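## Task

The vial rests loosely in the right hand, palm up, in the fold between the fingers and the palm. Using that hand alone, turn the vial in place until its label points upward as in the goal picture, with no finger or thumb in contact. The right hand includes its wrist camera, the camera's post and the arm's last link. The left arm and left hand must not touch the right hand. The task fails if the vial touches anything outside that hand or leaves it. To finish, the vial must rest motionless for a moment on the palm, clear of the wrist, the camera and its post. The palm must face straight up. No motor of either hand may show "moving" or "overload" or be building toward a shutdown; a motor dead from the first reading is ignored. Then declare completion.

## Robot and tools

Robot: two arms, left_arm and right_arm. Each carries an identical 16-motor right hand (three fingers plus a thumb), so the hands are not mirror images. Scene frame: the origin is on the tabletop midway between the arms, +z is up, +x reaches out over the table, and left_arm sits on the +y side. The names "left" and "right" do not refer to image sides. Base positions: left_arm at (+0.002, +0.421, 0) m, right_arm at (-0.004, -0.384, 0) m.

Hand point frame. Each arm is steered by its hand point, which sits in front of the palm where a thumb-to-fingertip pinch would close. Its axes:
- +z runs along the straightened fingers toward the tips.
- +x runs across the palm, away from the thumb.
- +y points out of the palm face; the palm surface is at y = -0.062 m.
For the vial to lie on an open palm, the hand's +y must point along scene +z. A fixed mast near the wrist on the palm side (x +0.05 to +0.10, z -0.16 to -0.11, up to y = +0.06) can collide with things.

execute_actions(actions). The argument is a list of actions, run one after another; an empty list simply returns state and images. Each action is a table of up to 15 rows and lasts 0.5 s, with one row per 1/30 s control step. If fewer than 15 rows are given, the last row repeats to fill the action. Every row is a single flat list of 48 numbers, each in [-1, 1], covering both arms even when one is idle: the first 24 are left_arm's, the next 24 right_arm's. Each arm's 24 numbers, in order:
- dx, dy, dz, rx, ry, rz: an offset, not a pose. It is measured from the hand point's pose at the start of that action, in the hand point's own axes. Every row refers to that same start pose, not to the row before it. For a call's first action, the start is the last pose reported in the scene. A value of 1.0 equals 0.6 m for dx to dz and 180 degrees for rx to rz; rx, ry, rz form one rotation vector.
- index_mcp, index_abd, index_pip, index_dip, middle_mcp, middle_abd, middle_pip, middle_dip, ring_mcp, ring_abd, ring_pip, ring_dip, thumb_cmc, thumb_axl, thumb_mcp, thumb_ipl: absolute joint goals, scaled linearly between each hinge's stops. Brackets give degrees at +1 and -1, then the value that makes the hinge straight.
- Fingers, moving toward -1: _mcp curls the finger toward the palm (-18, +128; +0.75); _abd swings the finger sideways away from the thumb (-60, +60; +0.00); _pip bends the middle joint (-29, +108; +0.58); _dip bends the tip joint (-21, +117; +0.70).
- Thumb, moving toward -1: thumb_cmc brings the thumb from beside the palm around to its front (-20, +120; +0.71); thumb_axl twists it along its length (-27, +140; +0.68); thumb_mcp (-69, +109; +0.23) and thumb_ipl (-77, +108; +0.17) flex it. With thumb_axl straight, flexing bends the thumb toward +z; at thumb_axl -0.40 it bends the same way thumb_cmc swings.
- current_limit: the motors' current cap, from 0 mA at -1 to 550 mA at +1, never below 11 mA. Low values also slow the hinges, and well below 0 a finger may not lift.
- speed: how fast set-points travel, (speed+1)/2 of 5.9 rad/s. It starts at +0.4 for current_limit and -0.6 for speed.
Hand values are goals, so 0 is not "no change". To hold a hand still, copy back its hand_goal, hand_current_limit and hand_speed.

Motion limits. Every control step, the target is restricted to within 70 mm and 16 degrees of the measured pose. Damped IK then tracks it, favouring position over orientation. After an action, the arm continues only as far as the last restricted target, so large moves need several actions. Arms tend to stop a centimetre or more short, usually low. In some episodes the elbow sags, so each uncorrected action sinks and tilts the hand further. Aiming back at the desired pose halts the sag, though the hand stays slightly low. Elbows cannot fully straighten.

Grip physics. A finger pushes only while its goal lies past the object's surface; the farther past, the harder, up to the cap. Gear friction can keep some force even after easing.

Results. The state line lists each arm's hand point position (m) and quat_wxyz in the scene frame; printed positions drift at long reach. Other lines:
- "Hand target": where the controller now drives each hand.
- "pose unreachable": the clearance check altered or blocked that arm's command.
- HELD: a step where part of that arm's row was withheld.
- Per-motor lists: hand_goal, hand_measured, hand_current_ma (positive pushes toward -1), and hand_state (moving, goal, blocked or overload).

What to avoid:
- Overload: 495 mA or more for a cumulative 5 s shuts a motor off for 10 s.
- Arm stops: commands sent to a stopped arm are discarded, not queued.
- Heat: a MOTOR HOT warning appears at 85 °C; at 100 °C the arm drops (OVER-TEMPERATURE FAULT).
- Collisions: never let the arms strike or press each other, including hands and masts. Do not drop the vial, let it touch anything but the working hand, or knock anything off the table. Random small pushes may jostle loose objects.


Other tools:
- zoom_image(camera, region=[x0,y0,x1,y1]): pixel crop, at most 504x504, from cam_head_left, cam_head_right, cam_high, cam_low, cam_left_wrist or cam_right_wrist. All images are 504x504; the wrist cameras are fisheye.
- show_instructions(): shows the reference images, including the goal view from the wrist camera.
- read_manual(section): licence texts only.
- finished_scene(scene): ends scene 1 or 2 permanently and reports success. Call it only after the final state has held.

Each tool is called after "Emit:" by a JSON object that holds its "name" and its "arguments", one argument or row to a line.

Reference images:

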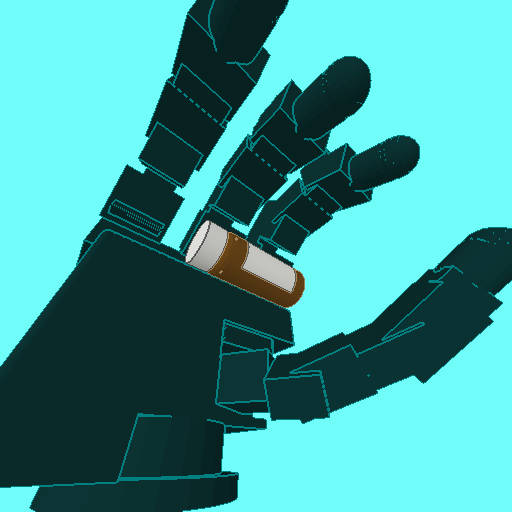

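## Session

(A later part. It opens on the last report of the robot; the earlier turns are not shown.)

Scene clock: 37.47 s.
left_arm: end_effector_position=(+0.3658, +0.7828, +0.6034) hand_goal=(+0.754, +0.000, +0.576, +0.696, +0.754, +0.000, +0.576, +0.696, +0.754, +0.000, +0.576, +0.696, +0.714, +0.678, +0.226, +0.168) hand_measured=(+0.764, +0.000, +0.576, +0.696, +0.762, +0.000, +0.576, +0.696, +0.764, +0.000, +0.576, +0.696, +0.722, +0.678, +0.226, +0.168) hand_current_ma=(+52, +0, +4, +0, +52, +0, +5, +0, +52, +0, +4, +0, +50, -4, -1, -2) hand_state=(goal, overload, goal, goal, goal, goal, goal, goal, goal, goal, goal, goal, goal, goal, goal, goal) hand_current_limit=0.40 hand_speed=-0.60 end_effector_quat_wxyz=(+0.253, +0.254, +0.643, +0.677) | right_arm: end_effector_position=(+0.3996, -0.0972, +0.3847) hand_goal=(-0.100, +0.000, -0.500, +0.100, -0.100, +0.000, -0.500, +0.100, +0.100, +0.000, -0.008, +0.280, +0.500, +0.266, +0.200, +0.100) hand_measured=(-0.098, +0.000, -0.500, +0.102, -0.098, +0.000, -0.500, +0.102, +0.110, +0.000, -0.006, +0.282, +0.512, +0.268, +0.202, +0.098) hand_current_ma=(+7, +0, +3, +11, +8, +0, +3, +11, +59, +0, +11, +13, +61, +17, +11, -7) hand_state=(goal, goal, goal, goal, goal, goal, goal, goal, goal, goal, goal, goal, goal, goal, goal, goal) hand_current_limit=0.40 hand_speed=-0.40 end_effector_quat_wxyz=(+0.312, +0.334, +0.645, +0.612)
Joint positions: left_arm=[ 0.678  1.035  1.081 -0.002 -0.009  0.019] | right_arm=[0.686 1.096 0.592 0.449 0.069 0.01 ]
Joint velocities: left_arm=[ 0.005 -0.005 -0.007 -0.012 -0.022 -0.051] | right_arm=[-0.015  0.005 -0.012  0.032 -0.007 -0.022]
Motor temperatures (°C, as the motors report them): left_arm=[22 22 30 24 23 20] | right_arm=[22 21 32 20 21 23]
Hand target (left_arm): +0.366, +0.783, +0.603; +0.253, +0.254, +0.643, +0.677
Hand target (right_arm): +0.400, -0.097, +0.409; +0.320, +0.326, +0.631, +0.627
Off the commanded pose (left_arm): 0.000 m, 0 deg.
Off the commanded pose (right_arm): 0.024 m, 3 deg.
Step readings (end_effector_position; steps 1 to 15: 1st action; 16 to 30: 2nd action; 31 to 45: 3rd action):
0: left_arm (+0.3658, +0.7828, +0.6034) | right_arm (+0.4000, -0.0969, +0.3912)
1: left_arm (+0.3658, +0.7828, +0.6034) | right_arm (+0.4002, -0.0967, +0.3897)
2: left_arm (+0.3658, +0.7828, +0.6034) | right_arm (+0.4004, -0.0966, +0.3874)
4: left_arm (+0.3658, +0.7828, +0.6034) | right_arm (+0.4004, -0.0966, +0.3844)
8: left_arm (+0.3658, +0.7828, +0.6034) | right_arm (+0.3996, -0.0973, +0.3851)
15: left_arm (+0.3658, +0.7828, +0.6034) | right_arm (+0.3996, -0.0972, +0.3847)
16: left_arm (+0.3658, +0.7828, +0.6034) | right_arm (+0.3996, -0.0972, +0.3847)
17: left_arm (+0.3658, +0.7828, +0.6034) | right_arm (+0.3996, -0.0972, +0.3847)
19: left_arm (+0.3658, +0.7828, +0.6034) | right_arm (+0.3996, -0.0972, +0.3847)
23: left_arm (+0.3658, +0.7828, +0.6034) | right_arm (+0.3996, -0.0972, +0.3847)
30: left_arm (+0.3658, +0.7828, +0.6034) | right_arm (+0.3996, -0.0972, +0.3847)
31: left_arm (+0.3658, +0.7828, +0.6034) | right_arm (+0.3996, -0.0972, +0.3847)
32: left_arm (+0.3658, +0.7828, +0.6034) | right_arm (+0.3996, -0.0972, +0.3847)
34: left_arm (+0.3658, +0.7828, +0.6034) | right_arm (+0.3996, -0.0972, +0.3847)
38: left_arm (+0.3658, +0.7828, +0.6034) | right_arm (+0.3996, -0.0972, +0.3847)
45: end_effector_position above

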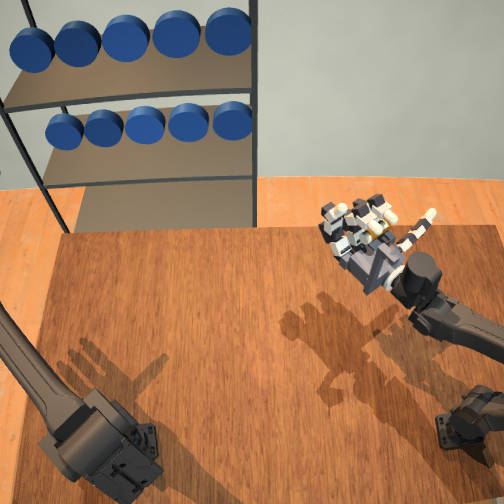

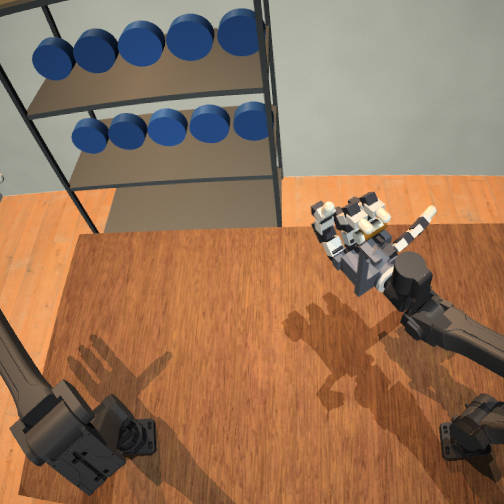

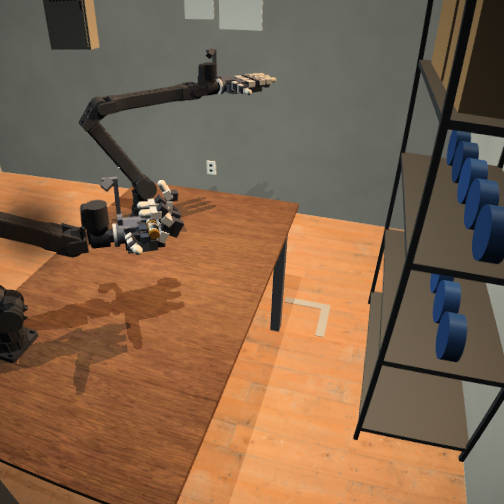

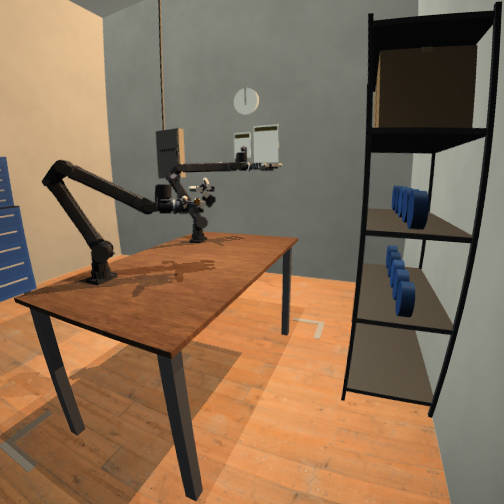

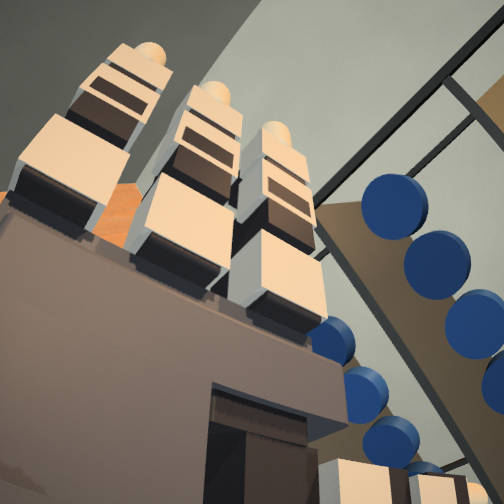

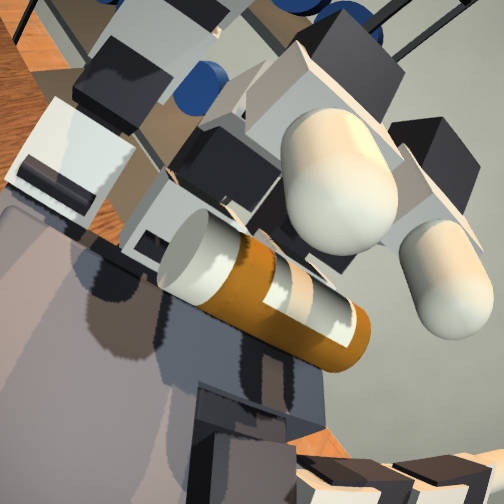

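Emit:
{"name": "execute_actions", "arguments": {
  "actions": [
    [[0,0,0,0,0,0,0.754,0,0.576,0.696,0.754,0,0.576,0.696,0.754,0,0.576,0.696,0.714,0.678,0.226,0.168,0.4,-0.6, 0,0.05,0,-0.032,0,0,-0.3,0,-0.74,-0.17,-0.3,0,-0.74,-0.17,0.1,0,-0.008,0.28,0.5,0.266,0.2,0.1,0.4,-0.3]],
    [[0,0,0,0,0,0,0.754,0,0.576,0.696,0.754,0,0.576,0.696,0.754,0,0.576,0.696,0.714,0.678,0.226,0.168,0.4,-0.6, 0,0.04,0,-0.015,0,0,-0.3,0,-0.74,-0.6,-0.3,0,-0.74,-0.6,0.1,0,-0.008,0.28,0.5,0.266,0.2,0.1,0.4,-0.3]],
    [[0,0,0,0,0,0,0.754,0,0.576,0.696,0.754,0,0.576,0.696,0.754,0,0.576,0.696,0.714,0.678,0.226,0.168,0.4,-0.6, 0,0.04,0,-0.015,0,0,-0.65,0,-0.74,-0.6,-0.65,0,-0.74,-0.6,0.1,0,-0.008,0.28,0.5,0.266,0.2,0.1,0.4,-0.6]],
    [[0,0,0,0,0,0,0.754,0,0.576,0.696,0.754,0,0.576,0.696,0.754,0,0.576,0.696,0.714,0.678,0.226,0.168,0.4,-0.6, 0,0.04,0,-0.015,0,0,-0.65,0,-0.74,-0.6,-0.65,0,-0.74,-0.6,0.1,0,-0.008,0.28,0.5,0.266,0.2,0.1,0.4,-0.6]]
  ]
}}

Scene clock: 39.80 s.
left_arm: end_effector_position=(+0.3658, +0.7828, +0.6034) hand_goal=(+0.754, +0.000, +0.576, +0.696, +0.754, +0.000, +0.576, +0.696, +0.754, +0.000, +0.576, +0.696, +0.714, +0.678, +0.226, +0.168) hand_measured=(+0.764, +0.000, +0.576, +0.696, +0.762, +0.000, +0.576, +0.696, +0.764, +0.000, +0.576, +0.696, +0.722, +0.678, +0.226, +0.168) hand_current_ma=(+52, +0, +4, +0, +52, +0, +5, +0, +52, +0, +4, +0, +50, -4, -1, -2) hand_state=(goal, overload, goal, goal, goal, goal, goal, goal, goal, goal, goal, goal, goal, goal, goal, goal) hand_current_limit=0.40 hand_speed=-0.60 end_effector_quat_wxyz=(+0.253, +0.254, +0.643, +0.677) | right_arm: end_effector_position=(+0.3970, -0.0994, +0.3973) hand_goal=(-0.650, +0.000, -0.740, -0.600, -0.650, +0.000, -0.740, -0.600, +0.100, +0.000, -0.008, +0.280, +0.500, +0.266, +0.200, +0.100) hand_measured=(-0.322, +0.000, -0.704, -0.352, -0.328, +0.000, -0.704, -0.372, +0.110, +0.000, -0.006, +0.282, +0.512, +0.268, +0.202, +0.098) hand_current_ma=(+385, +0, +213, +385, +385, +0, +209, +385, +59, +0, +11, +13, +62, +17, +11, -7) hand_state=(blocked, goal, blocked, blocked, blocked, goal, blocked, blocked, goal, goal, goal, goal, goal, goal, goal, goal) hand_current_limit=0.40 hand_speed=-0.60 end_effector_quat_wxyz=(+0.320, +0.326, +0.628, +0.630)
Joint positions: left_arm=[ 0.678  1.035  1.081 -0.002 -0.009  0.019] | right_arm=[0.686 1.101 0.592 0.508 0.069 0.01 ]
Joint velocities: left_arm=[ 0.005  0.005 -0.017  0.007 -0.022 -0.007] | right_arm=[-0.015 -0.005  0.002  0.007  0.022  0.007]
Motor temperatures (°C, as the motors report them): left_arm=[22 22 30 24 23 20] | right_arm=[22 21 32 20 21 23]
Hand target (left_arm): +0.366, +0.783, +0.603; +0.253, +0.254, +0.643, +0.677
Hand target (right_arm): +0.396, -0.100, +0.421; +0.327, +0.318, +0.613, +0.645
Off the commanded pose (left_arm): 0.000 m, 0 deg.
Off the commanded pose (right_arm): 0.024 m, 3 deg.
Step readings (end_effector_position; steps 1 to 15: 1st action; 16 to 30: 2nd action; 31 to 45: 3rd action; 46 to 60: 4th action):
0: left_arm (+0.3658, +0.7828, +0.6034) | right_arm (+0.3996, -0.0972, +0.3847)
1: left_arm (+0.3658, +0.7828, +0.6034) | right_arm (+0.3993, -0.0975, +0.3863)
2: left_arm (+0.3658, +0.7828, +0.6034) | right_arm (+0.3989, -0.0978, +0.3888)
4: left_arm (+0.3658, +0.7828, +0.6034) | right_arm (+0.3978, -0.0987, +0.3940)
8: left_arm (+0.3658, +0.7828, +0.6034) | right_arm (+0.3970, -0.0994, +0.3972)
15: left_arm (+0.3658, +0.7828, +0.6034) | right_arm (+0.3970, -0.0994, +0.3973)
16: left_arm (+0.3658, +0.7828, +0.6034) | right_arm (+0.3970, -0.0994, +0.3973)
17: left_arm (+0.3658, +0.7828, +0.6034) | right_arm (+0.3970, -0.0994, +0.3973)
19: left_arm (+0.3658, +0.7828, +0.6034) | right_arm (+0.3970, -0.0994, +0.3973)
23: left_arm (+0.3658, +0.7828, +0.6034) | right_arm (+0.3970, -0.0994, +0.3973)
30: left_arm (+0.3658, +0.7828, +0.6034) | right_arm (+0.3970, -0.0994, +0.3973)
31: left_arm (+0.3658, +0.7828, +0.6034) | right_arm (+0.3970, -0.0994, +0.3973)
32: left_arm (+0.3658, +0.7828, +0.6034) | right_arm (+0.3970, -0.0994, +0.3973)
34: left_arm (+0.3658, +0.7828, +0.6034) | right_arm (+0.3970, -0.0994, +0.3973)
38: left_arm (+0.3658, +0.7828, +0.6034) | right_arm (+0.3970, -0.0994, +0.3973)
45: left_arm (+0.3658, +0.7828, +0.6034) | right_arm (+0.3970, -0.0994, +0.3973)
46: left_arm (+0.3658, +0.7828, +0.6034) | right_arm (+0.3970, -0.0994, +0.3973)
47: left_arm (+0.3658, +0.7828, +0.6034) | right_arm (+0.3970, -0.0994, +0.3973)
49: left_arm (+0.3658, +0.7828, +0.6034) | right_arm (+0.3970, -0.0994, +0.3973)
53: left_arm (+0.3658, +0.7828, +0.6034) | right_arm (+0.3970, -0.0994, +0.3973)
60: end_effector_position above

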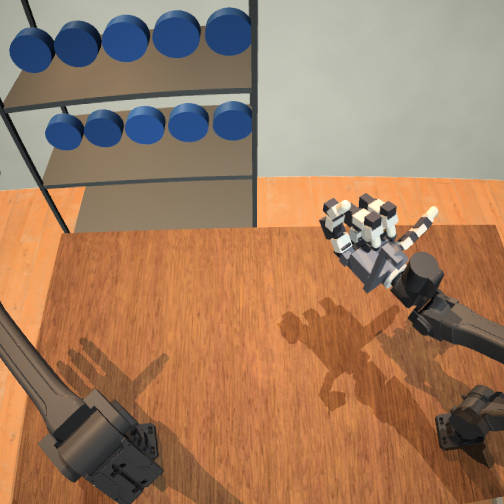

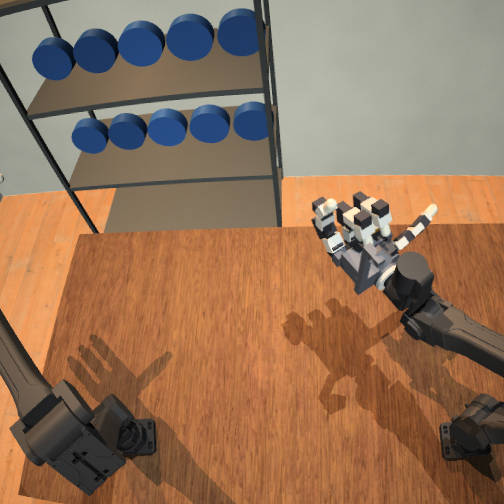

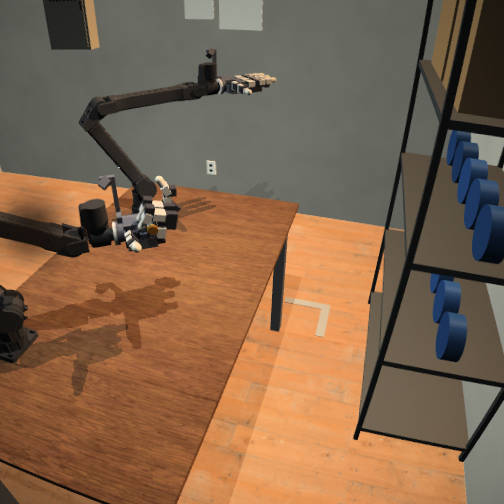

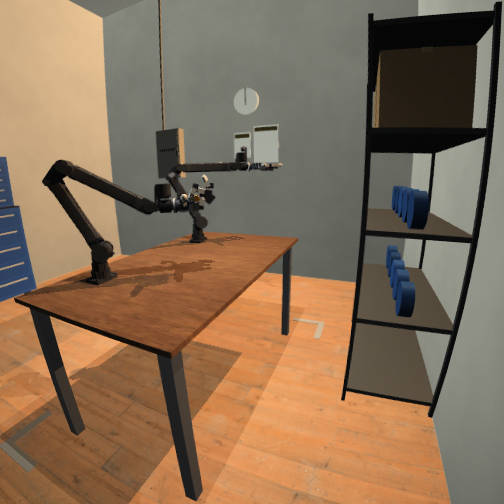

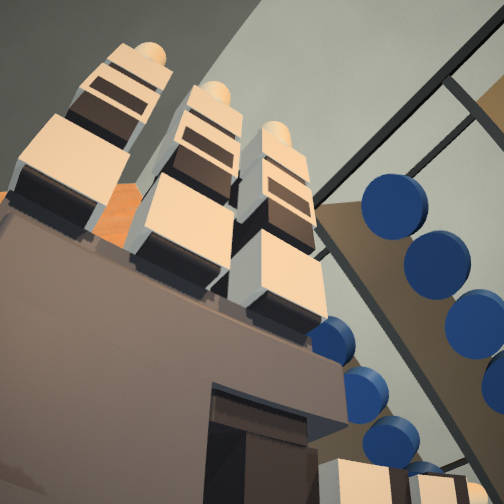

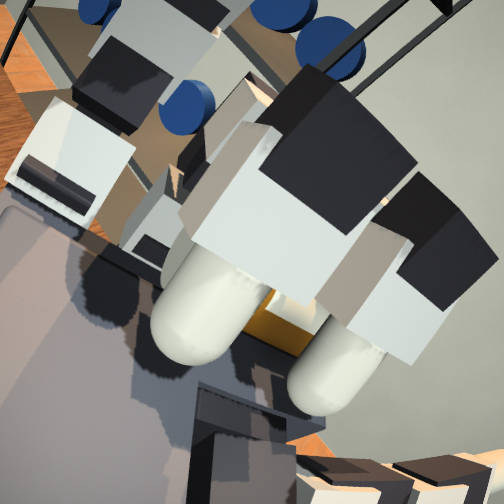

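Emit:
{"name": "execute_actions", "arguments": {
  "actions": [
    [[0,0,0,0,0,0,0.754,0,0.576,0.696,0.754,0,0.576,0.696,0.754,0,0.576,0.696,0.714,0.678,0.226,0.168,0.4,-0.6, 0,0.04,0,0,0,0,-0.3,0,-0.5,0.2,-0.3,0,-0.5,0.2,0.1,0,-0.008,0.28,0.5,0.266,0.2,0.1,0.4,-0.3]],
    [[0,0,0,0,0,0,0.754,0,0.576,0.696,0.754,0,0.576,0.696,0.754,0,0.576,0.696,0.714,0.678,0.226,0.168,0.4,-0.6, 0,0.04,0,-0.015,0,0,-0.3,0,0.3,0.4,-0.3,0,0.3,0.4,0.1,0,-0.008,0.28,0.5,0.266,0.2,0.1,0.4,-0.3]],
    [[0,0,0,0,0,0,0.754,0,0.576,0.696,0.754,0,0.576,0.696,0.754,0,0.576,0.696,0.714,0.678,0.226,0.168,0.4,-0.6, 0,0.04,0,-0.015,0,0,-0.65,0,0.3,0.4,-0.65,0,0.3,0.4,0.1,0,-0.008,0.28,0.5,0.266,0.2,0.1,0.4,-0.7]],
    [[0,0,0,0,0,0,0.754,0,0.576,0.696,0.754,0,0.576,0.696,0.754,0,0.576,0.696,0.714,0.678,0.226,0.168,0.4,-0.6, 0,0.04,0,-0.015,0,0,-0.65,0,0.3,0.4,-0.65,0,0.3,0.4,0.1,0,-0.008,0.28,0.5,0.266,0.2,0.1,0.4,-0.7]],
    [[0,0,0,0,0,0,0.754,0,0.576,0.696,0.754,0,0.576,0.696,0.754,0,0.576,0.696,0.714,0.678,0.226,0.168,0.4,-0.6, 0,0.04,0,-0.015,0,0,-0.2,0,0.3,0.4,-0.2,0,0.3,0.4,0.1,0,-0.008,0.28,0.5,0.266,0.2,0.1,0.4,-0.3]],
    [[0,0,0,0,0,0,0.754,0,0.576,0.696,0.754,0,0.576,0.696,0.754,0,0.576,0.696,0.714,0.678,0.226,0.168,0.4,-0.6, 0,0.04,0,-0.015,0,0,-0.3,0,0.3,0.4,-0.3,0,0.3,0.4,0.1,0,-0.008,0.28,0.5,0.266,0.2,0.1,0.4,-0.3]],
    [[0,0,0,0,0,0,0.754,0,0.576,0.696,0.754,0,0.576,0.696,0.754,0,0.576,0.696,0.714,0.678,0.226,0.168,0.4,-0.6, 0,0.04,0,-0.015,0,0,-0.62,0,0.3,0.4,-0.62,0,0.3,0.4,0.1,0,-0.008,0.28,0.5,0.266,0.2,0.1,0.4,-0.7]],
    [[0,0,0,0,0,0,0.754,0,0.576,0.696,0.754,0,0.576,0.696,0.754,0,0.576,0.696,0.714,0.678,0.226,0.168,0.4,-0.6, 0,0.04,0,-0.015,0,0,-0.62,0,0.3,0.4,-0.62,0,0.3,0.4,0.1,0,-0.008,0.28,0.5,0.266,0.2,0.1,0.4,-0.7]]
  ]
}}

Scene clock: 44.27 s.
left_arm: end_effector_position=(+0.3658, +0.7828, +0.6034) hand_goal=(+0.754, +0.000, +0.576, +0.696, +0.754, +0.000, +0.576, +0.696, +0.754, +0.000, +0.576, +0.696, +0.714, +0.678, +0.226, +0.168) hand_measured=(+0.764, +0.000, +0.576, +0.696, +0.762, +0.000, +0.576, +0.696, +0.764, +0.000, +0.576, +0.696, +0.722, +0.678, +0.226, +0.168) hand_current_ma=(+52, +0, +4, +0, +52, +0, +5, +0, +52, +0, +4, +0, +50, -4, -1, -2) hand_state=(goal, overload, goal, goal, goal, goal, goal, goal, goal, goal, goal, goal, goal, goal, goal, goal) hand_current_limit=0.40 hand_speed=-0.60 end_effector_quat_wxyz=(+0.253, +0.254, +0.643, +0.677) | right_arm: end_effector_position=(+0.3968, -0.0995, +0.3903) hand_goal=(-0.620, +0.000, +0.300, +0.400, -0.620, +0.000, +0.300, +0.400, +0.100, +0.000, -0.008, +0.280, +0.500, +0.266, +0.200, +0.100) hand_measured=(-0.620, +0.000, +0.298, +0.398, -0.618, +0.000, +0.298, +0.398, +0.110, +0.000, -0.006, +0.282, +0.512, +0.268, +0.202, +0.098) hand_current_ma=(+6, +0, -9, -15, +7, +0, -9, -15, +56, +0, +11, +13, +62, +17, +11, -7) hand_state=(goal, goal, goal, goal, goal, goal, goal, goal, goal, goal, goal, goal, goal, goal, goal, goal) hand_current_limit=0.40 hand_speed=-0.70 end_effector_quat_wxyz=(+0.313, +0.333, +0.643, +0.615)
Joint positions: left_arm=[ 0.678  1.035  1.081 -0.002 -0.009  0.019] | right_arm=[0.686 1.079 0.592 0.438 0.069 0.01 ]
Joint velocities: left_arm=[-0.015  0.005  0.002 -0.017  0.007  0.066] | right_arm=[-0.005 -0.005 -0.007  0.007 -0.037  0.007]
Motor temperatures (°C, as the motors report them): left_arm=[22 22 30 24 23 20] | right_arm=[22 21 32 20 21 23]
Hand target (left_arm): +0.366, +0.783, +0.603; +0.253, +0.254, +0.643, +0.677
Hand target (right_arm): +0.397, -0.099, +0.414; +0.321, +0.325, +0.629, +0.630
Off the commanded pose (left_arm): 0.000 m, 0 deg.
Off the commanded pose (right_arm): 0.024 m, 3 deg.
Step readings (end_effector_position; steps 1 to 15: 1st action; 16 to 30: 2nd action; 31 to 45: 3rd action; 46 to 60: 4th action; 61 to 75: 5th action; 76 to 90: 6th action; 91 to 105: 7th action; 106 to 120: 8th action):
0: left_arm (+0.3658, +0.7828, +0.6034) | right_arm (+0.3970, -0.0994, +0.3973)
1: left_arm (+0.3658, +0.7828, +0.6034) | right_arm (+0.3972, -0.0992, +0.3958)
2: left_arm (+0.3658, +0.7828, +0.6034) | right_arm (+0.3975, -0.0990, +0.3935)
4: left_arm (+0.3658, +0.7828, +0.6034) | right_arm (+0.3975, -0.0990, +0.3904)
8: left_arm (+0.3658, +0.7828, +0.6034) | right_arm (+0.3968, -0.0995, +0.3906)
15: left_arm (+0.3658, +0.7828, +0.6034) | right_arm (+0.3968, -0.0995, +0.3903)
16: left_arm (+0.3658, +0.7828, +0.6034) | right_arm (+0.3968, -0.0995, +0.3903)
17: left_arm (+0.3658, +0.7828, +0.6034) | right_arm (+0.3968, -0.0995, +0.3903)
19: left_arm (+0.3658, +0.7828, +0.6034) | right_arm (+0.3968, -0.0995, +0.3903)
23: left_arm (+0.3658, +0.7828, +0.6034) | right_arm (+0.3968, -0.0995, +0.3903)
30: left_arm (+0.3658, +0.7828, +0.6034) | right_arm (+0.3968, -0.0995, +0.3903)
31: left_arm (+0.3658, +0.7828, +0.6034) | right_arm (+0.3968, -0.0995, +0.3903)
32: left_arm (+0.3658, +0.7828, +0.6034) | right_arm (+0.3968, -0.0995, +0.3903)
34: left_arm (+0.3658, +0.7828, +0.6034) | right_arm (+0.3968, -0.0995, +0.3903)
38: left_arm (+0.3658, +0.7828, +0.6034) | right_arm (+0.3968, -0.0995, +0.3903)
45: left_arm (+0.3658, +0.7828, +0.6034) | right_arm (+0.3968, -0.0995, +0.3903)
46: left_arm (+0.3658, +0.7828, +0.6034) | right_arm (+0.3968, -0.0995, +0.3903)
47: left_arm (+0.3658, +0.7828, +0.6034) | right_arm (+0.3968, -0.0995, +0.3903)
49: left_arm (+0.3658, +0.7828, +0.6034) | right_arm (+0.3968, -0.0995, +0.3903)
53: left_arm (+0.3658, +0.7828, +0.6034) | right_arm (+0.3968, -0.0995, +0.3903)
60: left_arm (+0.3658, +0.7828, +0.6034) | right_arm (+0.3968, -0.0995, +0.3903)
61: left_arm (+0.3658, +0.7828, +0.6034) | right_arm (+0.3968, -0.0995, +0.3903)
62: left_arm (+0.3658, +0.7828, +0.6034) | right_arm (+0.3968, -0.0995, +0.3903)
64: left_arm (+0.3658, +0.7828, +0.6034) | right_arm (+0.3968, -0.0995, +0.3903)
68: left_arm (+0.3658, +0.7828, +0.6034) | right_arm (+0.3968, -0.0995, +0.3903)
75: left_arm (+0.3658, +0.7828, +0.6034) | right_arm (+0.3968, -0.0995, +0.3903)
76: left_arm (+0.3658, +0.7828, +0.6034) | right_arm (+0.3968, -0.0995, +0.3903)
77: left_arm (+0.3658, +0.7828, +0.6034) | right_arm (+0.3968, -0.0995, +0.3903)
79: left_arm (+0.3658, +0.7828, +0.6034) | right_arm (+0.3968, -0.0995, +0.3903)
83: left_arm (+0.3658, +0.7828, +0.6034) | right_arm (+0.3968, -0.0995, +0.3903)
90: left_arm (+0.3658, +0.7828, +0.6034) | right_arm (+0.3968, -0.0995, +0.3903)
91: left_arm (+0.3658, +0.7828, +0.6034) | right_arm (+0.3968, -0.0995, +0.3903)
92: left_arm (+0.3658, +0.7828, +0.6034) | right_arm (+0.3968, -0.0995, +0.3903)
94: left_arm (+0.3658, +0.7828, +0.6034) | right_arm (+0.3968, -0.0995, +0.3903)
98: left_arm (+0.3658, +0.7828, +0.6034) | right_arm (+0.3968, -0.0995, +0.3903)
105: left_arm (+0.3658, +0.7828, +0.6034) | right_arm (+0.3968, -0.0995, +0.3903)
106: left_arm (+0.3658, +0.7828, +0.6034) | right_arm (+0.3968, -0.0995, +0.3903)
107: left_arm (+0.3658, +0.7828, +0.6034) | right_arm (+0.3968, -0.0995, +0.3903)
109: left_arm (+0.3658, +0.7828, +0.6034) | right_arm (+0.3968, -0.0995, +0.3903)
113: left_arm (+0.3658, +0.7828, +0.6034) | right_arm (+0.3968, -0.0995, +0.3903)
120: end_effector_position above

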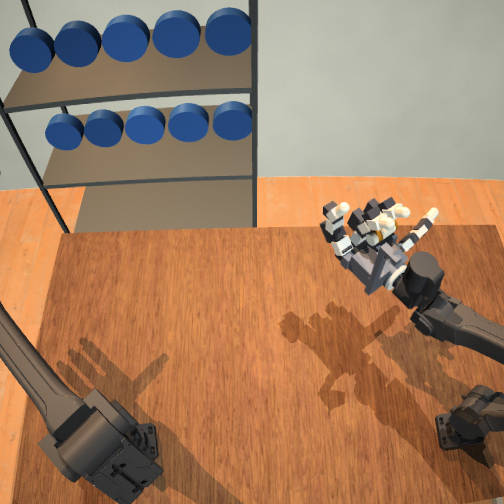

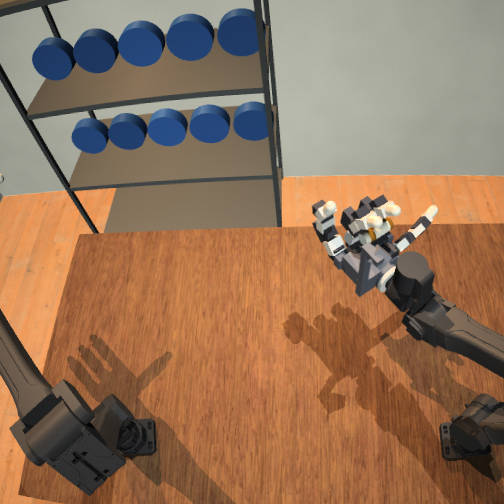

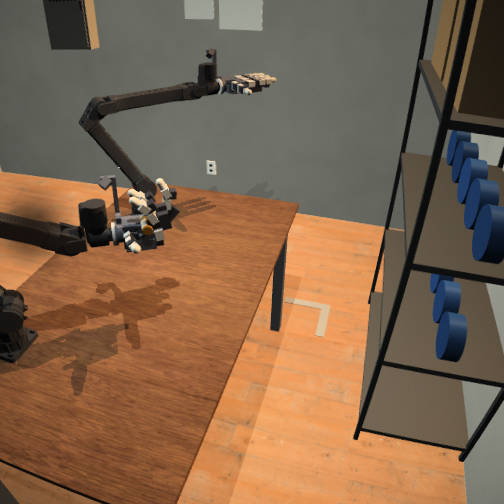

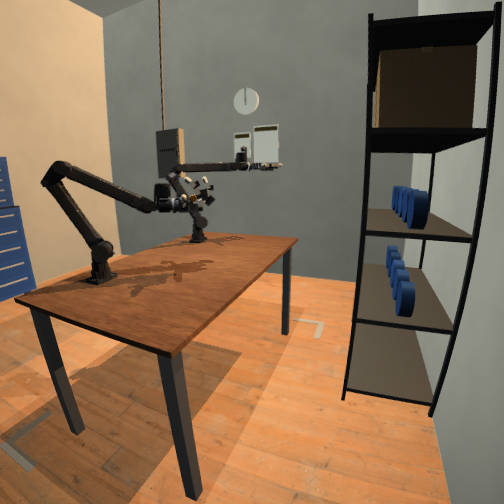

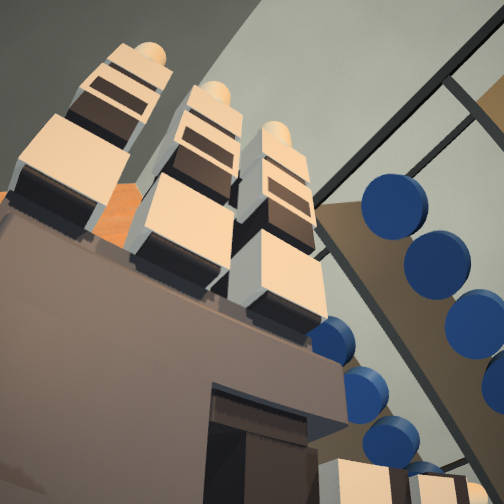

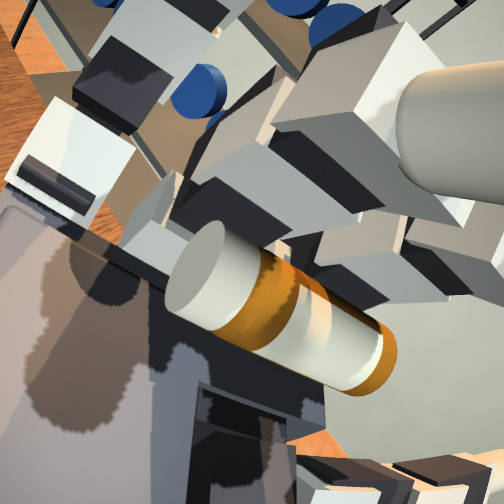

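Emit:
{"name": "execute_actions", "arguments": {
  "actions": [
    [[0,0,0,0,0,0,0.754,0,0.576,0.696,0.754,0,0.576,0.696,0.754,0,0.576,0.696,0.714,0.678,0.226,0.168,0.4,-0.6, 0,0.04,0,0.01,0,-0.02,-0.3,0,0.3,0.4,-0.3,0,0.3,0.4,0.1,0,-0.008,0.28,0.5,0.266,0.2,0.1,0.4,-0.3]],
    [[0,0,0,0,0,0,0.754,0,0.576,0.696,0.754,0,0.576,0.696,0.754,0,0.576,0.696,0.714,0.678,0.226,0.168,0.4,-0.6, 0,0.04,0,-0.015,0,0,-0.3,0,0.3,0.4,-0.3,0,0.3,0.4,0.1,0,-0.008,0.28,0.5,0.266,0.2,0.1,0.4,-0.3]],
    [[0,0,0,0,0,0,0.754,0,0.576,0.696,0.754,0,0.576,0.696,0.754,0,0.576,0.696,0.714,0.678,0.226,0.168,0.4,-0.6, 0,0.04,0,-0.015,0,0,-0.65,0,0.3,0.4,-0.65,0,0.3,0.4,0.1,0,-0.008,0.28,0.5,0.266,0.2,0.1,0.4,-0.5]],
    [[0,0,0,0,0,0,0.754,0,0.576,0.696,0.754,0,0.576,0.696,0.754,0,0.576,0.696,0.714,0.678,0.226,0.168,0.4,-0.6, 0,0.04,0,-0.015,0,0,-0.3,0,0.3,0.4,-0.3,0,0.3,0.4,0.1,0,-0.008,0.28,0.5,0.266,0.2,0.1,0.4,-0.2]],
    [[0,0,0,0,0,0,0.754,0,0.576,0.696,0.754,0,0.576,0.696,0.754,0,0.576,0.696,0.714,0.678,0.226,0.168,0.4,-0.6, 0,0.04,0,-0.015,0,0,-0.65,0,0.3,0.4,-0.65,0,0.3,0.4,0.1,0,-0.008,0.28,0.5,0.266,0.2,0.1,0.4,-0.5]],
    [[0,0,0,0,0,0,0.754,0,0.576,0.696,0.754,0,0.576,0.696,0.754,0,0.576,0.696,0.714,0.678,0.226,0.168,0.4,-0.6, 0,0.04,0,-0.015,0,0,-0.3,0,0.3,0.4,-0.3,0,0.3,0.4,0.1,0,-0.008,0.28,0.5,0.266,0.2,0.1,0.4,-0.2]],
    [[0,0,0,0,0,0,0.754,0,0.576,0.696,0.754,0,0.576,0.696,0.754,0,0.576,0.696,0.714,0.678,0.226,0.168,0.4,-0.6, 0,0.04,0,-0.015,0,0,-0.62,0,0.3,0.4,-0.62,0,0.3,0.4,0.1,0,-0.008,0.28,0.5,0.266,0.2,0.1,0.4,-0.5]],
    [[0,0,0,0,0,0,0.754,0,0.576,0.696,0.754,0,0.576,0.696,0.754,0,0.576,0.696,0.714,0.678,0.226,0.168,0.4,-0.6, 0,0.04,0,-0.015,0,0,-0.62,0,0.3,0.4,-0.62,0,0.3,0.4,0.1,0,-0.008,0.28,0.5,0.266,0.2,0.1,0.4,-0.5]]
  ]
}}

Scene clock: 49.00 s.
left_arm: end_effector_position=(+0.3658, +0.7828, +0.6034) hand_goal=(+0.754, +0.000, +0.576, +0.696, +0.754, +0.000, +0.576, +0.696, +0.754, +0.000, +0.576, +0.696, +0.714, +0.678, +0.226, +0.168) hand_measured=(+0.764, +0.000, +0.576, +0.696, +0.762, +0.000, +0.576, +0.696, +0.764, +0.000, +0.576, +0.696, +0.722, +0.678, +0.226, +0.168) hand_current_ma=(+52, +0, +4, +0, +52, +0, +5, +0, +52, +0, +4, +0, +50, -4, -1, -2) hand_state=(goal, overload, goal, goal, goal, goal, goal, goal, goal, goal, goal, goal, goal, goal, goal, goal) hand_current_limit=0.40 hand_speed=-0.60 end_effector_quat_wxyz=(+0.253, +0.254, +0.643, +0.677) | right_arm: end_effector_position=(+0.3941, -0.0978, +0.3790) hand_goal=(-0.620, +0.000, +0.300, +0.400, -0.620, +0.000, +0.300, +0.400, +0.100, +0.000, -0.008, +0.280, +0.500, +0.266, +0.200, +0.100) hand_measured=(-0.618, +0.000, +0.298, +0.398, -0.618, +0.000, +0.298, +0.398, +0.108, +0.000, -0.006, +0.282, +0.512, +0.268, +0.202, +0.098) hand_current_ma=(+14, +0, -8, -14, +12, +0, -8, -15, +49, +0, +11, +13, +63, +17, +12, -7) hand_state=(goal, goal, goal, goal, goal, goal, goal, goal, goal, goal, goal, goal, goal, goal, goal, goal) hand_current_limit=0.40 hand_speed=-0.50 end_effector_quat_wxyz=(+0.313, +0.326, +0.678, +0.579)
Joint positions: left_arm=[ 0.678  1.035  1.081 -0.002 -0.009  0.019] | right_arm=[ 0.68   1.041  0.595  0.312  0.058 -0.04 ]
Joint velocities: left_arm=[-0.005  0.005  0.002  0.007 -0.081  0.007] | right_arm=[-0.005 -0.005  0.002 -0.002 -0.037  0.051]
Motor temperatures (°C, as the motors report them): left_arm=[22 22 31 24 23 20] | right_arm=[22 21 33 20 21 23]
Hand target (left_arm): +0.366, +0.783, +0.603; +0.253, +0.254, +0.643, +0.677
Hand target (right_arm): +0.395, -0.095, +0.403; +0.321, +0.319, +0.665, +0.595
Off the commanded pose (left_arm): 0.000 m, 0 deg.
Off the commanded pose (right_arm): 0.024 m, 3 deg.
Step readings (end_effector_position; steps 1 to 15: 1st action; 16 to 30: 2nd action; 31 to 45: 3rd action; 46 to 60: 4th action; 61 to 75: 5th action; 76 to 90: 6th action; 91 to 105: 7th action; 106 to 120: 8th action):
0: left_arm (+0.3658, +0.7828, +0.6034) | right_arm (+0.3968, -0.0995, +0.3903)
1: left_arm (+0.3658, +0.7828, +0.6034) | right_arm (+0.3969, -0.0986, +0.3885)
2: left_arm (+0.3658, +0.7828, +0.6034) | right_arm (+0.3967, -0.0974, +0.3848)
4: left_arm (+0.3658, +0.7828, +0.6034) | right_arm (+0.3959, -0.0976, +0.3800)
8: left_arm (+0.3658, +0.7828, +0.6034) | right_arm (+0.3945, -0.0984, +0.3796)
15: left_arm (+0.3658, +0.7828, +0.6034) | right_arm (+0.3941, -0.0978, +0.3790)
16: left_arm (+0.3658, +0.7828, +0.6034) | right_arm (+0.3941, -0.0978, +0.3790)
17: left_arm (+0.3658, +0.7828, +0.6034) | right_arm (+0.3941, -0.0978, +0.3790)
19: left_arm (+0.3658, +0.7828, +0.6034) | right_arm (+0.3941, -0.0978, +0.3790)
23: left_arm (+0.3658, +0.7828, +0.6034) | right_arm (+0.3941, -0.0978, +0.3790)
30: left_arm (+0.3658, +0.7828, +0.6034) | right_arm (+0.3941, -0.0978, +0.3790)
31: left_arm (+0.3658, +0.7828, +0.6034) | right_arm (+0.3941, -0.0978, +0.3790)
32: left_arm (+0.3658, +0.7828, +0.6034) | right_arm (+0.3941, -0.0978, +0.3790)
34: left_arm (+0.3658, +0.7828, +0.6034) | right_arm (+0.3941, -0.0978, +0.3790)
38: left_arm (+0.3658, +0.7828, +0.6034) | right_arm (+0.3941, -0.0978, +0.3790)
45: left_arm (+0.3658, +0.7828, +0.6034) | right_arm (+0.3941, -0.0978, +0.3790)
46: left_arm (+0.3658, +0.7828, +0.6034) | right_arm (+0.3941, -0.0978, +0.3790)
47: left_arm (+0.3658, +0.7828, +0.6034) | right_arm (+0.3941, -0.0978, +0.3790)
49: left_arm (+0.3658, +0.7828, +0.6034) | right_arm (+0.3941, -0.0978, +0.3790)
53: left_arm (+0.3658, +0.7828, +0.6034) | right_arm (+0.3941, -0.0978, +0.3790)
60: left_arm (+0.3658, +0.7828, +0.6034) | right_arm (+0.3941, -0.0978, +0.3790)
61: left_arm (+0.3658, +0.7828, +0.6034) | right_arm (+0.3941, -0.0978, +0.3790)
62: left_arm (+0.3658, +0.7828, +0.6034) | right_arm (+0.3941, -0.0978, +0.3790)
64: left_arm (+0.3658, +0.7828, +0.6034) | right_arm (+0.3941, -0.0978, +0.3790)
68: left_arm (+0.3658, +0.7828, +0.6034) | right_arm (+0.3941, -0.0978, +0.3790)
75: left_arm (+0.3658, +0.7828, +0.6034) | right_arm (+0.3941, -0.0978, +0.3790)
76: left_arm (+0.3658, +0.7828, +0.6034) | right_arm (+0.3941, -0.0978, +0.3790)
77: left_arm (+0.3658, +0.7828, +0.6034) | right_arm (+0.3941, -0.0978, +0.3790)
79: left_arm (+0.3658, +0.7828, +0.6034) | right_arm (+0.3941, -0.0978, +0.3790)
83: left_arm (+0.3658, +0.7828, +0.6034) | right_arm (+0.3941, -0.0978, +0.3790)
90: left_arm (+0.3658, +0.7828, +0.6034) | right_arm (+0.3941, -0.0978, +0.3790)
91: left_arm (+0.3658, +0.7828, +0.6034) | right_arm (+0.3941, -0.0978, +0.3790)
92: left_arm (+0.3658, +0.7828, +0.6034) | right_arm (+0.3941, -0.0978, +0.3790)
94: left_arm (+0.3658, +0.7828, +0.6034) | right_arm (+0.3941, -0.0978, +0.3790)
98: left_arm (+0.3658, +0.7828, +0.6034) | right_arm (+0.3941, -0.0978, +0.3790)
105: left_arm (+0.3658, +0.7828, +0.6034) | right_arm (+0.3941, -0.0978, +0.3790)
106: left_arm (+0.3658, +0.7828, +0.6034) | right_arm (+0.3941, -0.0978, +0.3790)
107: left_arm (+0.3658, +0.7828, +0.6034) | right_arm (+0.3941, -0.0978, +0.3790)
109: left_arm (+0.3658, +0.7828, +0.6034) | right_arm (+0.3941, -0.0978, +0.3790)
113: left_arm (+0.3658, +0.7828, +0.6034) | right_arm (+0.3941, -0.0978, +0.3790)
120: end_effector_position above

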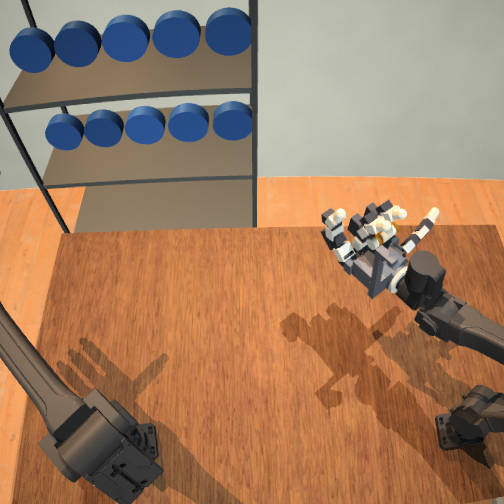

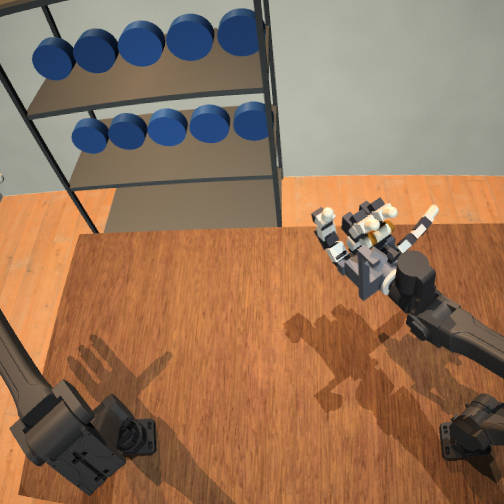

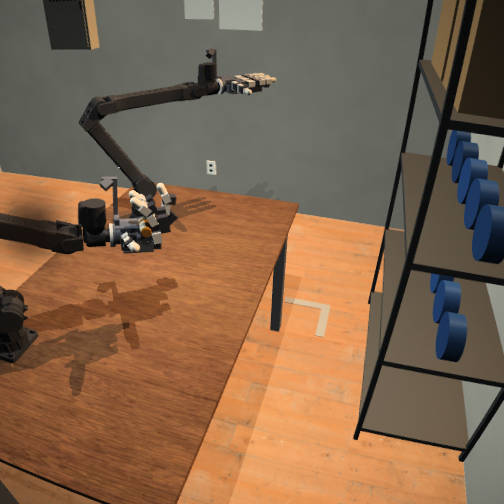

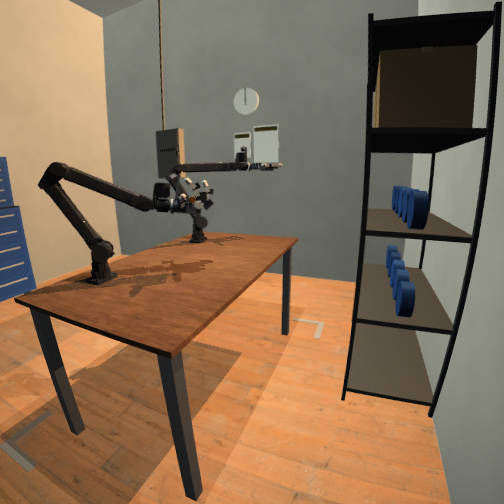

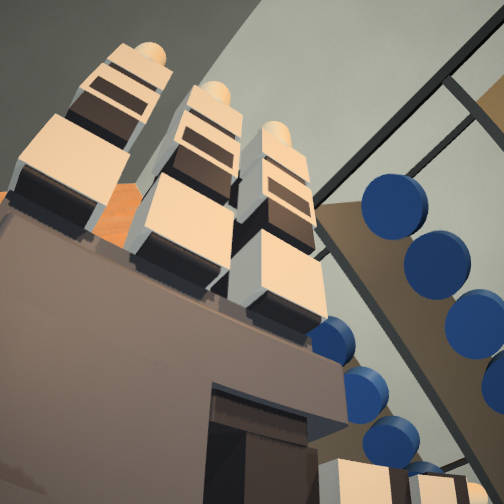

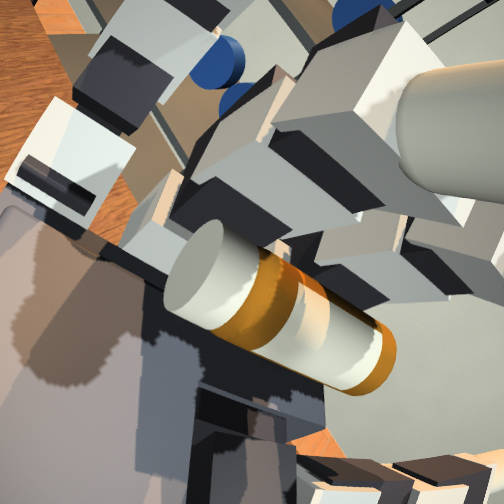

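Emit:
{"name": "execute_actions", "arguments": {
  "actions": [
    [[0,0,0,0,0,0,0.754,0,0.576,0.696,0.754,0,0.576,0.696,0.754,0,0.576,0.696,0.714,0.678,0.226,0.168,0.4,-0.6, 0,0.04,0,-0.015,0,0,-0.76,0,0.3,0.4,-0.76,0,0.3,0.4,0.1,0,-0.008,0.28,0.5,0.266,0.2,0.1,0.4,-0.6]],
    [[0,0,0,0,0,0,0.754,0,0.576,0.696,0.754,0,0.576,0.696,0.754,0,0.576,0.696,0.714,0.678,0.226,0.168,0.4,-0.6, 0,0.04,0,-0.015,0,0,0,0,0.3,0.4,0,0,0.3,0.4,0.1,0,-0.008,0.28,0.5,0.266,0.2,0.1,0.6,0.3]],
    [[0,0,0,0,0,0,0.754,0,0.576,0.696,0.754,0,0.576,0.696,0.754,0,0.576,0.696,0.714,0.678,0.226,0.168,0.4,-0.6, 0,0.04,0,-0.015,0,0,0,0,0.3,0.4,0,0,0.3,0.4,0.1,0,-0.008,0.28,0.5,0.266,0.2,0.1,0.6,0.3]],
    [[0,0,0,0,0,0,0.754,0,0.576,0.696,0.754,0,0.576,0.696,0.754,0,0.576,0.696,0.714,0.678,0.226,0.168,0.4,-0.6, 0,0.04,0,-0.015,0,0,-0.5,0,0.3,0.4,-0.5,0,0.3,0.4,0.1,0,-0.008,0.28,0.5,0.266,0.2,0.1,0.4,-0.3]],
    [[0,0,0,0,0,0,0.754,0,0.576,0.696,0.754,0,0.576,0.696,0.754,0,0.576,0.696,0.714,0.678,0.226,0.168,0.4,-0.6, 0,0.04,0,-0.015,0,0,-0.76,0,0.3,0.4,-0.76,0,0.3,0.4,0.1,0,-0.008,0.28,0.5,0.266,0.2,0.1,0.4,-0.6]],
    [[0,0,0,0,0,0,0.754,0,0.576,0.696,0.754,0,0.576,0.696,0.754,0,0.576,0.696,0.714,0.678,0.226,0.168,0.4,-0.6, 0,0.04,0,-0.015,0,0,0,0,0.3,0.4,0,0,0.3,0.4,0.1,0,-0.008,0.28,0.5,0.266,0.2,0.1,0.6,0.3]],
    [[0,0,0,0,0,0,0.754,0,0.576,0.696,0.754,0,0.576,0.696,0.754,0,0.576,0.696,0.714,0.678,0.226,0.168,0.4,-0.6, 0,0.04,0,-0.015,0,0,0,0,0.3,0.4,0,0,0.3,0.4,0.1,0,-0.008,0.28,0.5,0.266,0.2,0.1,0.6,0.3]],
    [[0,0,0,0,0,0,0.754,0,0.576,0.696,0.754,0,0.576,0.696,0.754,0,0.576,0.696,0.714,0.678,0.226,0.168,0.4,-0.6, 0,0.04,0,-0.015,0,0,-0.5,0,0.3,0.4,-0.5,0,0.3,0.4,0.1,0,-0.008,0.28,0.5,0.266,0.2,0.1,0.4,-0.3]],
    [[0,0,0,0,0,0,0.754,0,0.576,0.696,0.754,0,0.576,0.696,0.754,0,0.576,0.696,0.714,0.678,0.226,0.168,0.4,-0.6, 0,0.04,0,-0.015,0,0,-0.62,0,0.3,0.4,-0.62,0,0.3,0.4,0.1,0,-0.008,0.28,0.5,0.266,0.2,0.1,0.4,-0.6]]
  ]
}}

Scene clock: 54.17 s.
left_arm: end_effector_position=(+0.3658, +0.7828, +0.6034) hand_goal=(+0.754, +0.000, +0.576, +0.696, +0.754, +0.000, +0.576, +0.696, +0.754, +0.000, +0.576, +0.696, +0.714, +0.678, +0.226, +0.168) hand_measured=(+0.764, +0.000, +0.576, +0.696, +0.762, +0.000, +0.576, +0.696, +0.764, +0.000, +0.576, +0.696, +0.722, +0.678, +0.226, +0.168) hand_current_ma=(+52, +0, +4, +0, +52, +0, +5, +0, +52, +0, +4, +0, +50, -4, -1, -2) hand_state=(goal, overload, goal, goal, goal, goal, goal, goal, goal, goal, goal, goal, goal, goal, goal, goal) hand_current_limit=0.40 hand_speed=-0.60 end_effector_quat_wxyz=(+0.253, +0.254, +0.643, +0.677) | right_arm: end_effector_position=(+0.3941, -0.0978, +0.3790) hand_goal=(-0.620, +0.000, +0.300, +0.400, -0.620, +0.000, +0.300, +0.400, +0.100, +0.000, -0.008, +0.280, +0.500, +0.266, +0.200, +0.100) hand_measured=(-0.618, +0.000, +0.300, +0.398, -0.618, +0.000, +0.300, +0.398, +0.108, +0.000, -0.006, +0.282, +0.512, +0.268, +0.202, +0.098) hand_current_ma=(+13, +0, -2, -13, +12, +0, -2, -13, +49, +0, +11, +13, +63, +17, +12, -7) hand_state=(goal, goal, goal, goal, goal, goal, goal, goal, goal, goal, goal, goal, goal, goal, goal, goal) hand_current_limit=0.40 hand_speed=-0.60 end_effector_quat_wxyz=(+0.313, +0.326, +0.678, +0.579)
Joint positions: left_arm=[ 0.678  1.035  1.081 -0.002 -0.009  0.019] | right_arm=[ 0.68   1.041  0.595  0.312  0.058 -0.04 ]
Joint velocities: left_arm=[-0.005 -0.015  0.002  0.002  0.007 -0.066] | right_arm=[-0.024 -0.015  0.002  0.007  0.007 -0.022]
Motor temperatures (°C, as the motors report them): left_arm=[22 22 31 24 23 20] | right_arm=[22 21 33 20 21 23]
Hand target (left_arm): +0.366, +0.783, +0.603; +0.253, +0.254, +0.643, +0.677
Hand target (right_arm): +0.395, -0.095, +0.403; +0.321, +0.319, +0.665, +0.595
Off the commanded pose (left_arm): 0.000 m, 0 deg.
Off the commanded pose (right_arm): 0.024 m, 3 deg.
Step readings (end_effector_position; steps 1 to 15: 1st action; 16 to 30: 2nd action; 31 to 45: 3rd action; 46 to 60: 4th action; 61 to 75: 5th action; 76 to 90: 6th action; 91 to 105: 7th action; 106 to 120: 8th action; 121 to 135: 9th action):
0: left_arm (+0.3658, +0.7828, +0.6034) | right_arm (+0.3941, -0.0978, +0.3790)
1: left_arm (+0.3658, +0.7828, +0.6034) | right_arm (+0.3941, -0.0978, +0.3790)
2: left_arm (+0.3658, +0.7828, +0.6034) | right_arm (+0.3941, -0.0978, +0.3790)
4: left_arm (+0.3658, +0.7828, +0.6034) | right_arm (+0.3941, -0.0978, +0.3790)
8: left_arm (+0.3658, +0.7828, +0.6034) | right_arm (+0.3941, -0.0978, +0.3790)
15: left_arm (+0.3658, +0.7828, +0.6034) | right_arm (+0.3941, -0.0978, +0.3790)
16: left_arm (+0.3658, +0.7828, +0.6034) | right_arm (+0.3941, -0.0978, +0.3790)
17: left_arm (+0.3658, +0.7828, +0.6034) | right_arm (+0.3941, -0.0978, +0.3790)
19: left_arm (+0.3658, +0.7828, +0.6034) | right_arm (+0.3941, -0.0978, +0.3790)
23: left_arm (+0.3658, +0.7828, +0.6034) | right_arm (+0.3941, -0.0978, +0.3790)
30: left_arm (+0.3658, +0.7828, +0.6034) | right_arm (+0.3941, -0.0978, +0.3790)
31: left_arm (+0.3658, +0.7828, +0.6034) | right_arm (+0.3941, -0.0978, +0.3790)
32: left_arm (+0.3658, +0.7828, +0.6034) | right_arm (+0.3941, -0.0978, +0.3790)
34: left_arm (+0.3658, +0.7828, +0.6034) | right_arm (+0.3941, -0.0978, +0.3790)
38: left_arm (+0.3658, +0.7828, +0.6034) | right_arm (+0.3941, -0.0978, +0.3790)
45: left_arm (+0.3658, +0.7828, +0.6034) | right_arm (+0.3941, -0.0978, +0.3790)
46: left_arm (+0.3658, +0.7828, +0.6034) | right_arm (+0.3941, -0.0978, +0.3790)
47: left_arm (+0.3658, +0.7828, +0.6034) | right_arm (+0.3941, -0.0978, +0.3790)
49: left_arm (+0.3658, +0.7828, +0.6034) | right_arm (+0.3941, -0.0978, +0.3790)
53: left_arm (+0.3658, +0.7828, +0.6034) | right_arm (+0.3941, -0.0978, +0.3790)
60: left_arm (+0.3658, +0.7828, +0.6034) | right_arm (+0.3941, -0.0978, +0.3790)
61: left_arm (+0.3658, +0.7828, +0.6034) | right_arm (+0.3941, -0.0978, +0.3790)
62: left_arm (+0.3658, +0.7828, +0.6034) | right_arm (+0.3941, -0.0978, +0.3790)
64: left_arm (+0.3658, +0.7828, +0.6034) | right_arm (+0.3941, -0.0978, +0.3790)
68: left_arm (+0.3658, +0.7828, +0.6034) | right_arm (+0.3941, -0.0978, +0.3790)
75: left_arm (+0.3658, +0.7828, +0.6034) | right_arm (+0.3941, -0.0978, +0.3790)
76: left_arm (+0.3658, +0.7828, +0.6034) | right_arm (+0.3941, -0.0978, +0.3790)
77: left_arm (+0.3658, +0.7828, +0.6034) | right_arm (+0.3941, -0.0978, +0.3790)
79: left_arm (+0.3658, +0.7828, +0.6034) | right_arm (+0.3941, -0.0978, +0.3790)
83: left_arm (+0.3658, +0.7828, +0.6034) | right_arm (+0.3941, -0.0978, +0.3790)
90: left_arm (+0.3658, +0.7828, +0.6034) | right_arm (+0.3941, -0.0978, +0.3790)
91: left_arm (+0.3658, +0.7828, +0.6034) | right_arm (+0.3941, -0.0978, +0.3790)
92: left_arm (+0.3658, +0.7828, +0.6034) | right_arm (+0.3941, -0.0978, +0.3790)
94: left_arm (+0.3658, +0.7828, +0.6034) | right_arm (+0.3941, -0.0978, +0.3790)
98: left_arm (+0.3658, +0.7828, +0.6034) | right_arm (+0.3941, -0.0978, +0.3790)
105: left_arm (+0.3658, +0.7828, +0.6034) | right_arm (+0.3941, -0.0978, +0.3790)
106: left_arm (+0.3658, +0.7828, +0.6034) | right_arm (+0.3941, -0.0978, +0.3790)
107: left_arm (+0.3658, +0.7828, +0.6034) | right_arm (+0.3941, -0.0978, +0.3790)
109: left_arm (+0.3658, +0.7828, +0.6034) | right_arm (+0.3941, -0.0978, +0.3790)
113: left_arm (+0.3658, +0.7828, +0.6034) | right_arm (+0.3941, -0.0978, +0.3790)
120: left_arm (+0.3658, +0.7828, +0.6034) | right_arm (+0.3941, -0.0978, +0.3790)
121: left_arm (+0.3658, +0.7828, +0.6034) | right_arm (+0.3941, -0.0978, +0.3790)
122: left_arm (+0.3658, +0.7828, +0.6034) | right_arm (+0.3941, -0.0978, +0.3790)
124: left_arm (+0.3658, +0.7828, +0.6034) | right_arm (+0.3941, -0.0978, +0.3790)
128: left_arm (+0.3658, +0.7828, +0.6034) | right_arm (+0.3941, -0.0978, +0.3790)
135: end_effector_position above

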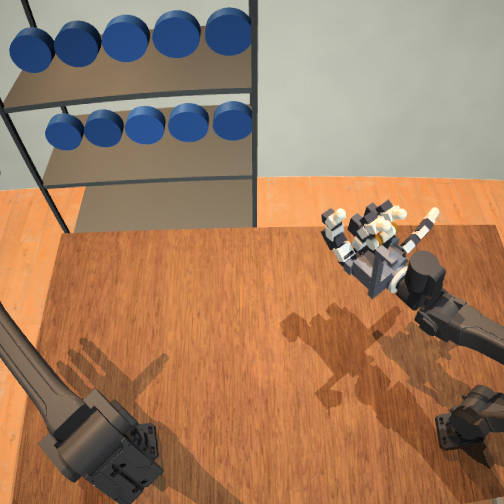

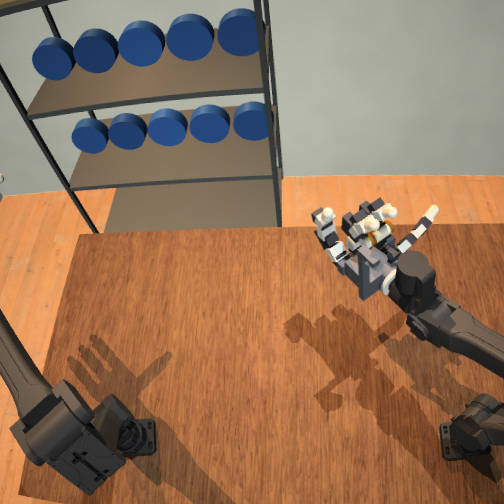

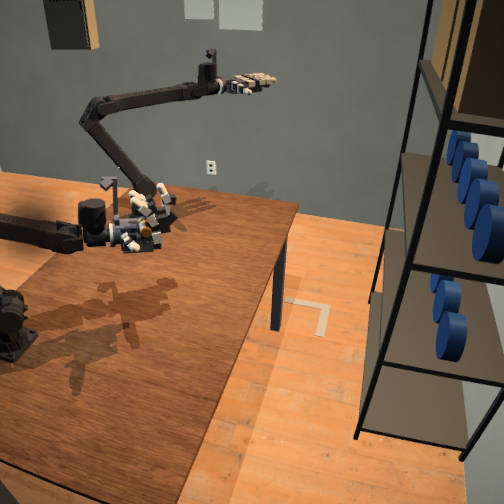

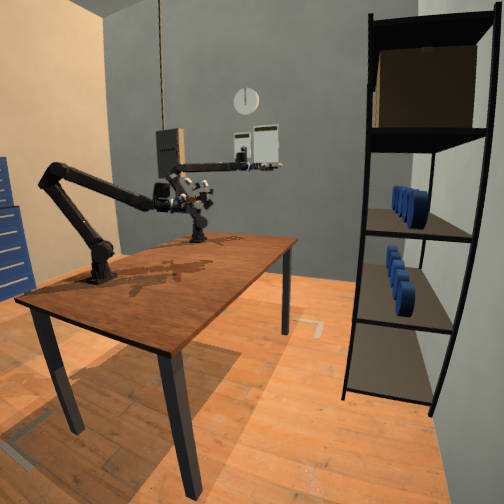

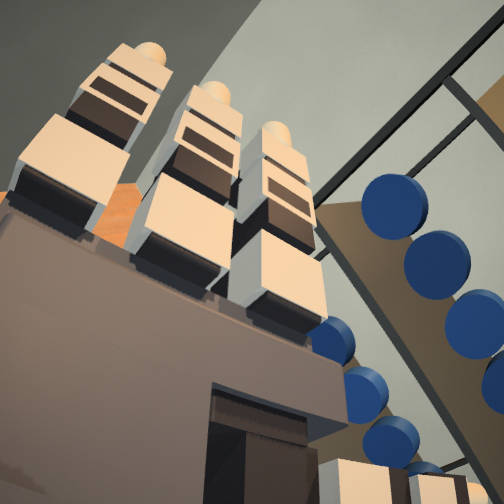

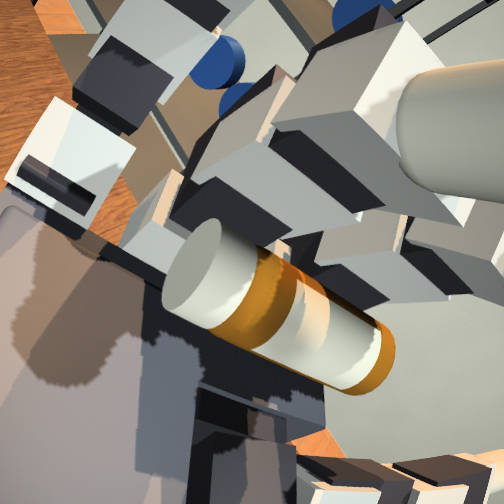

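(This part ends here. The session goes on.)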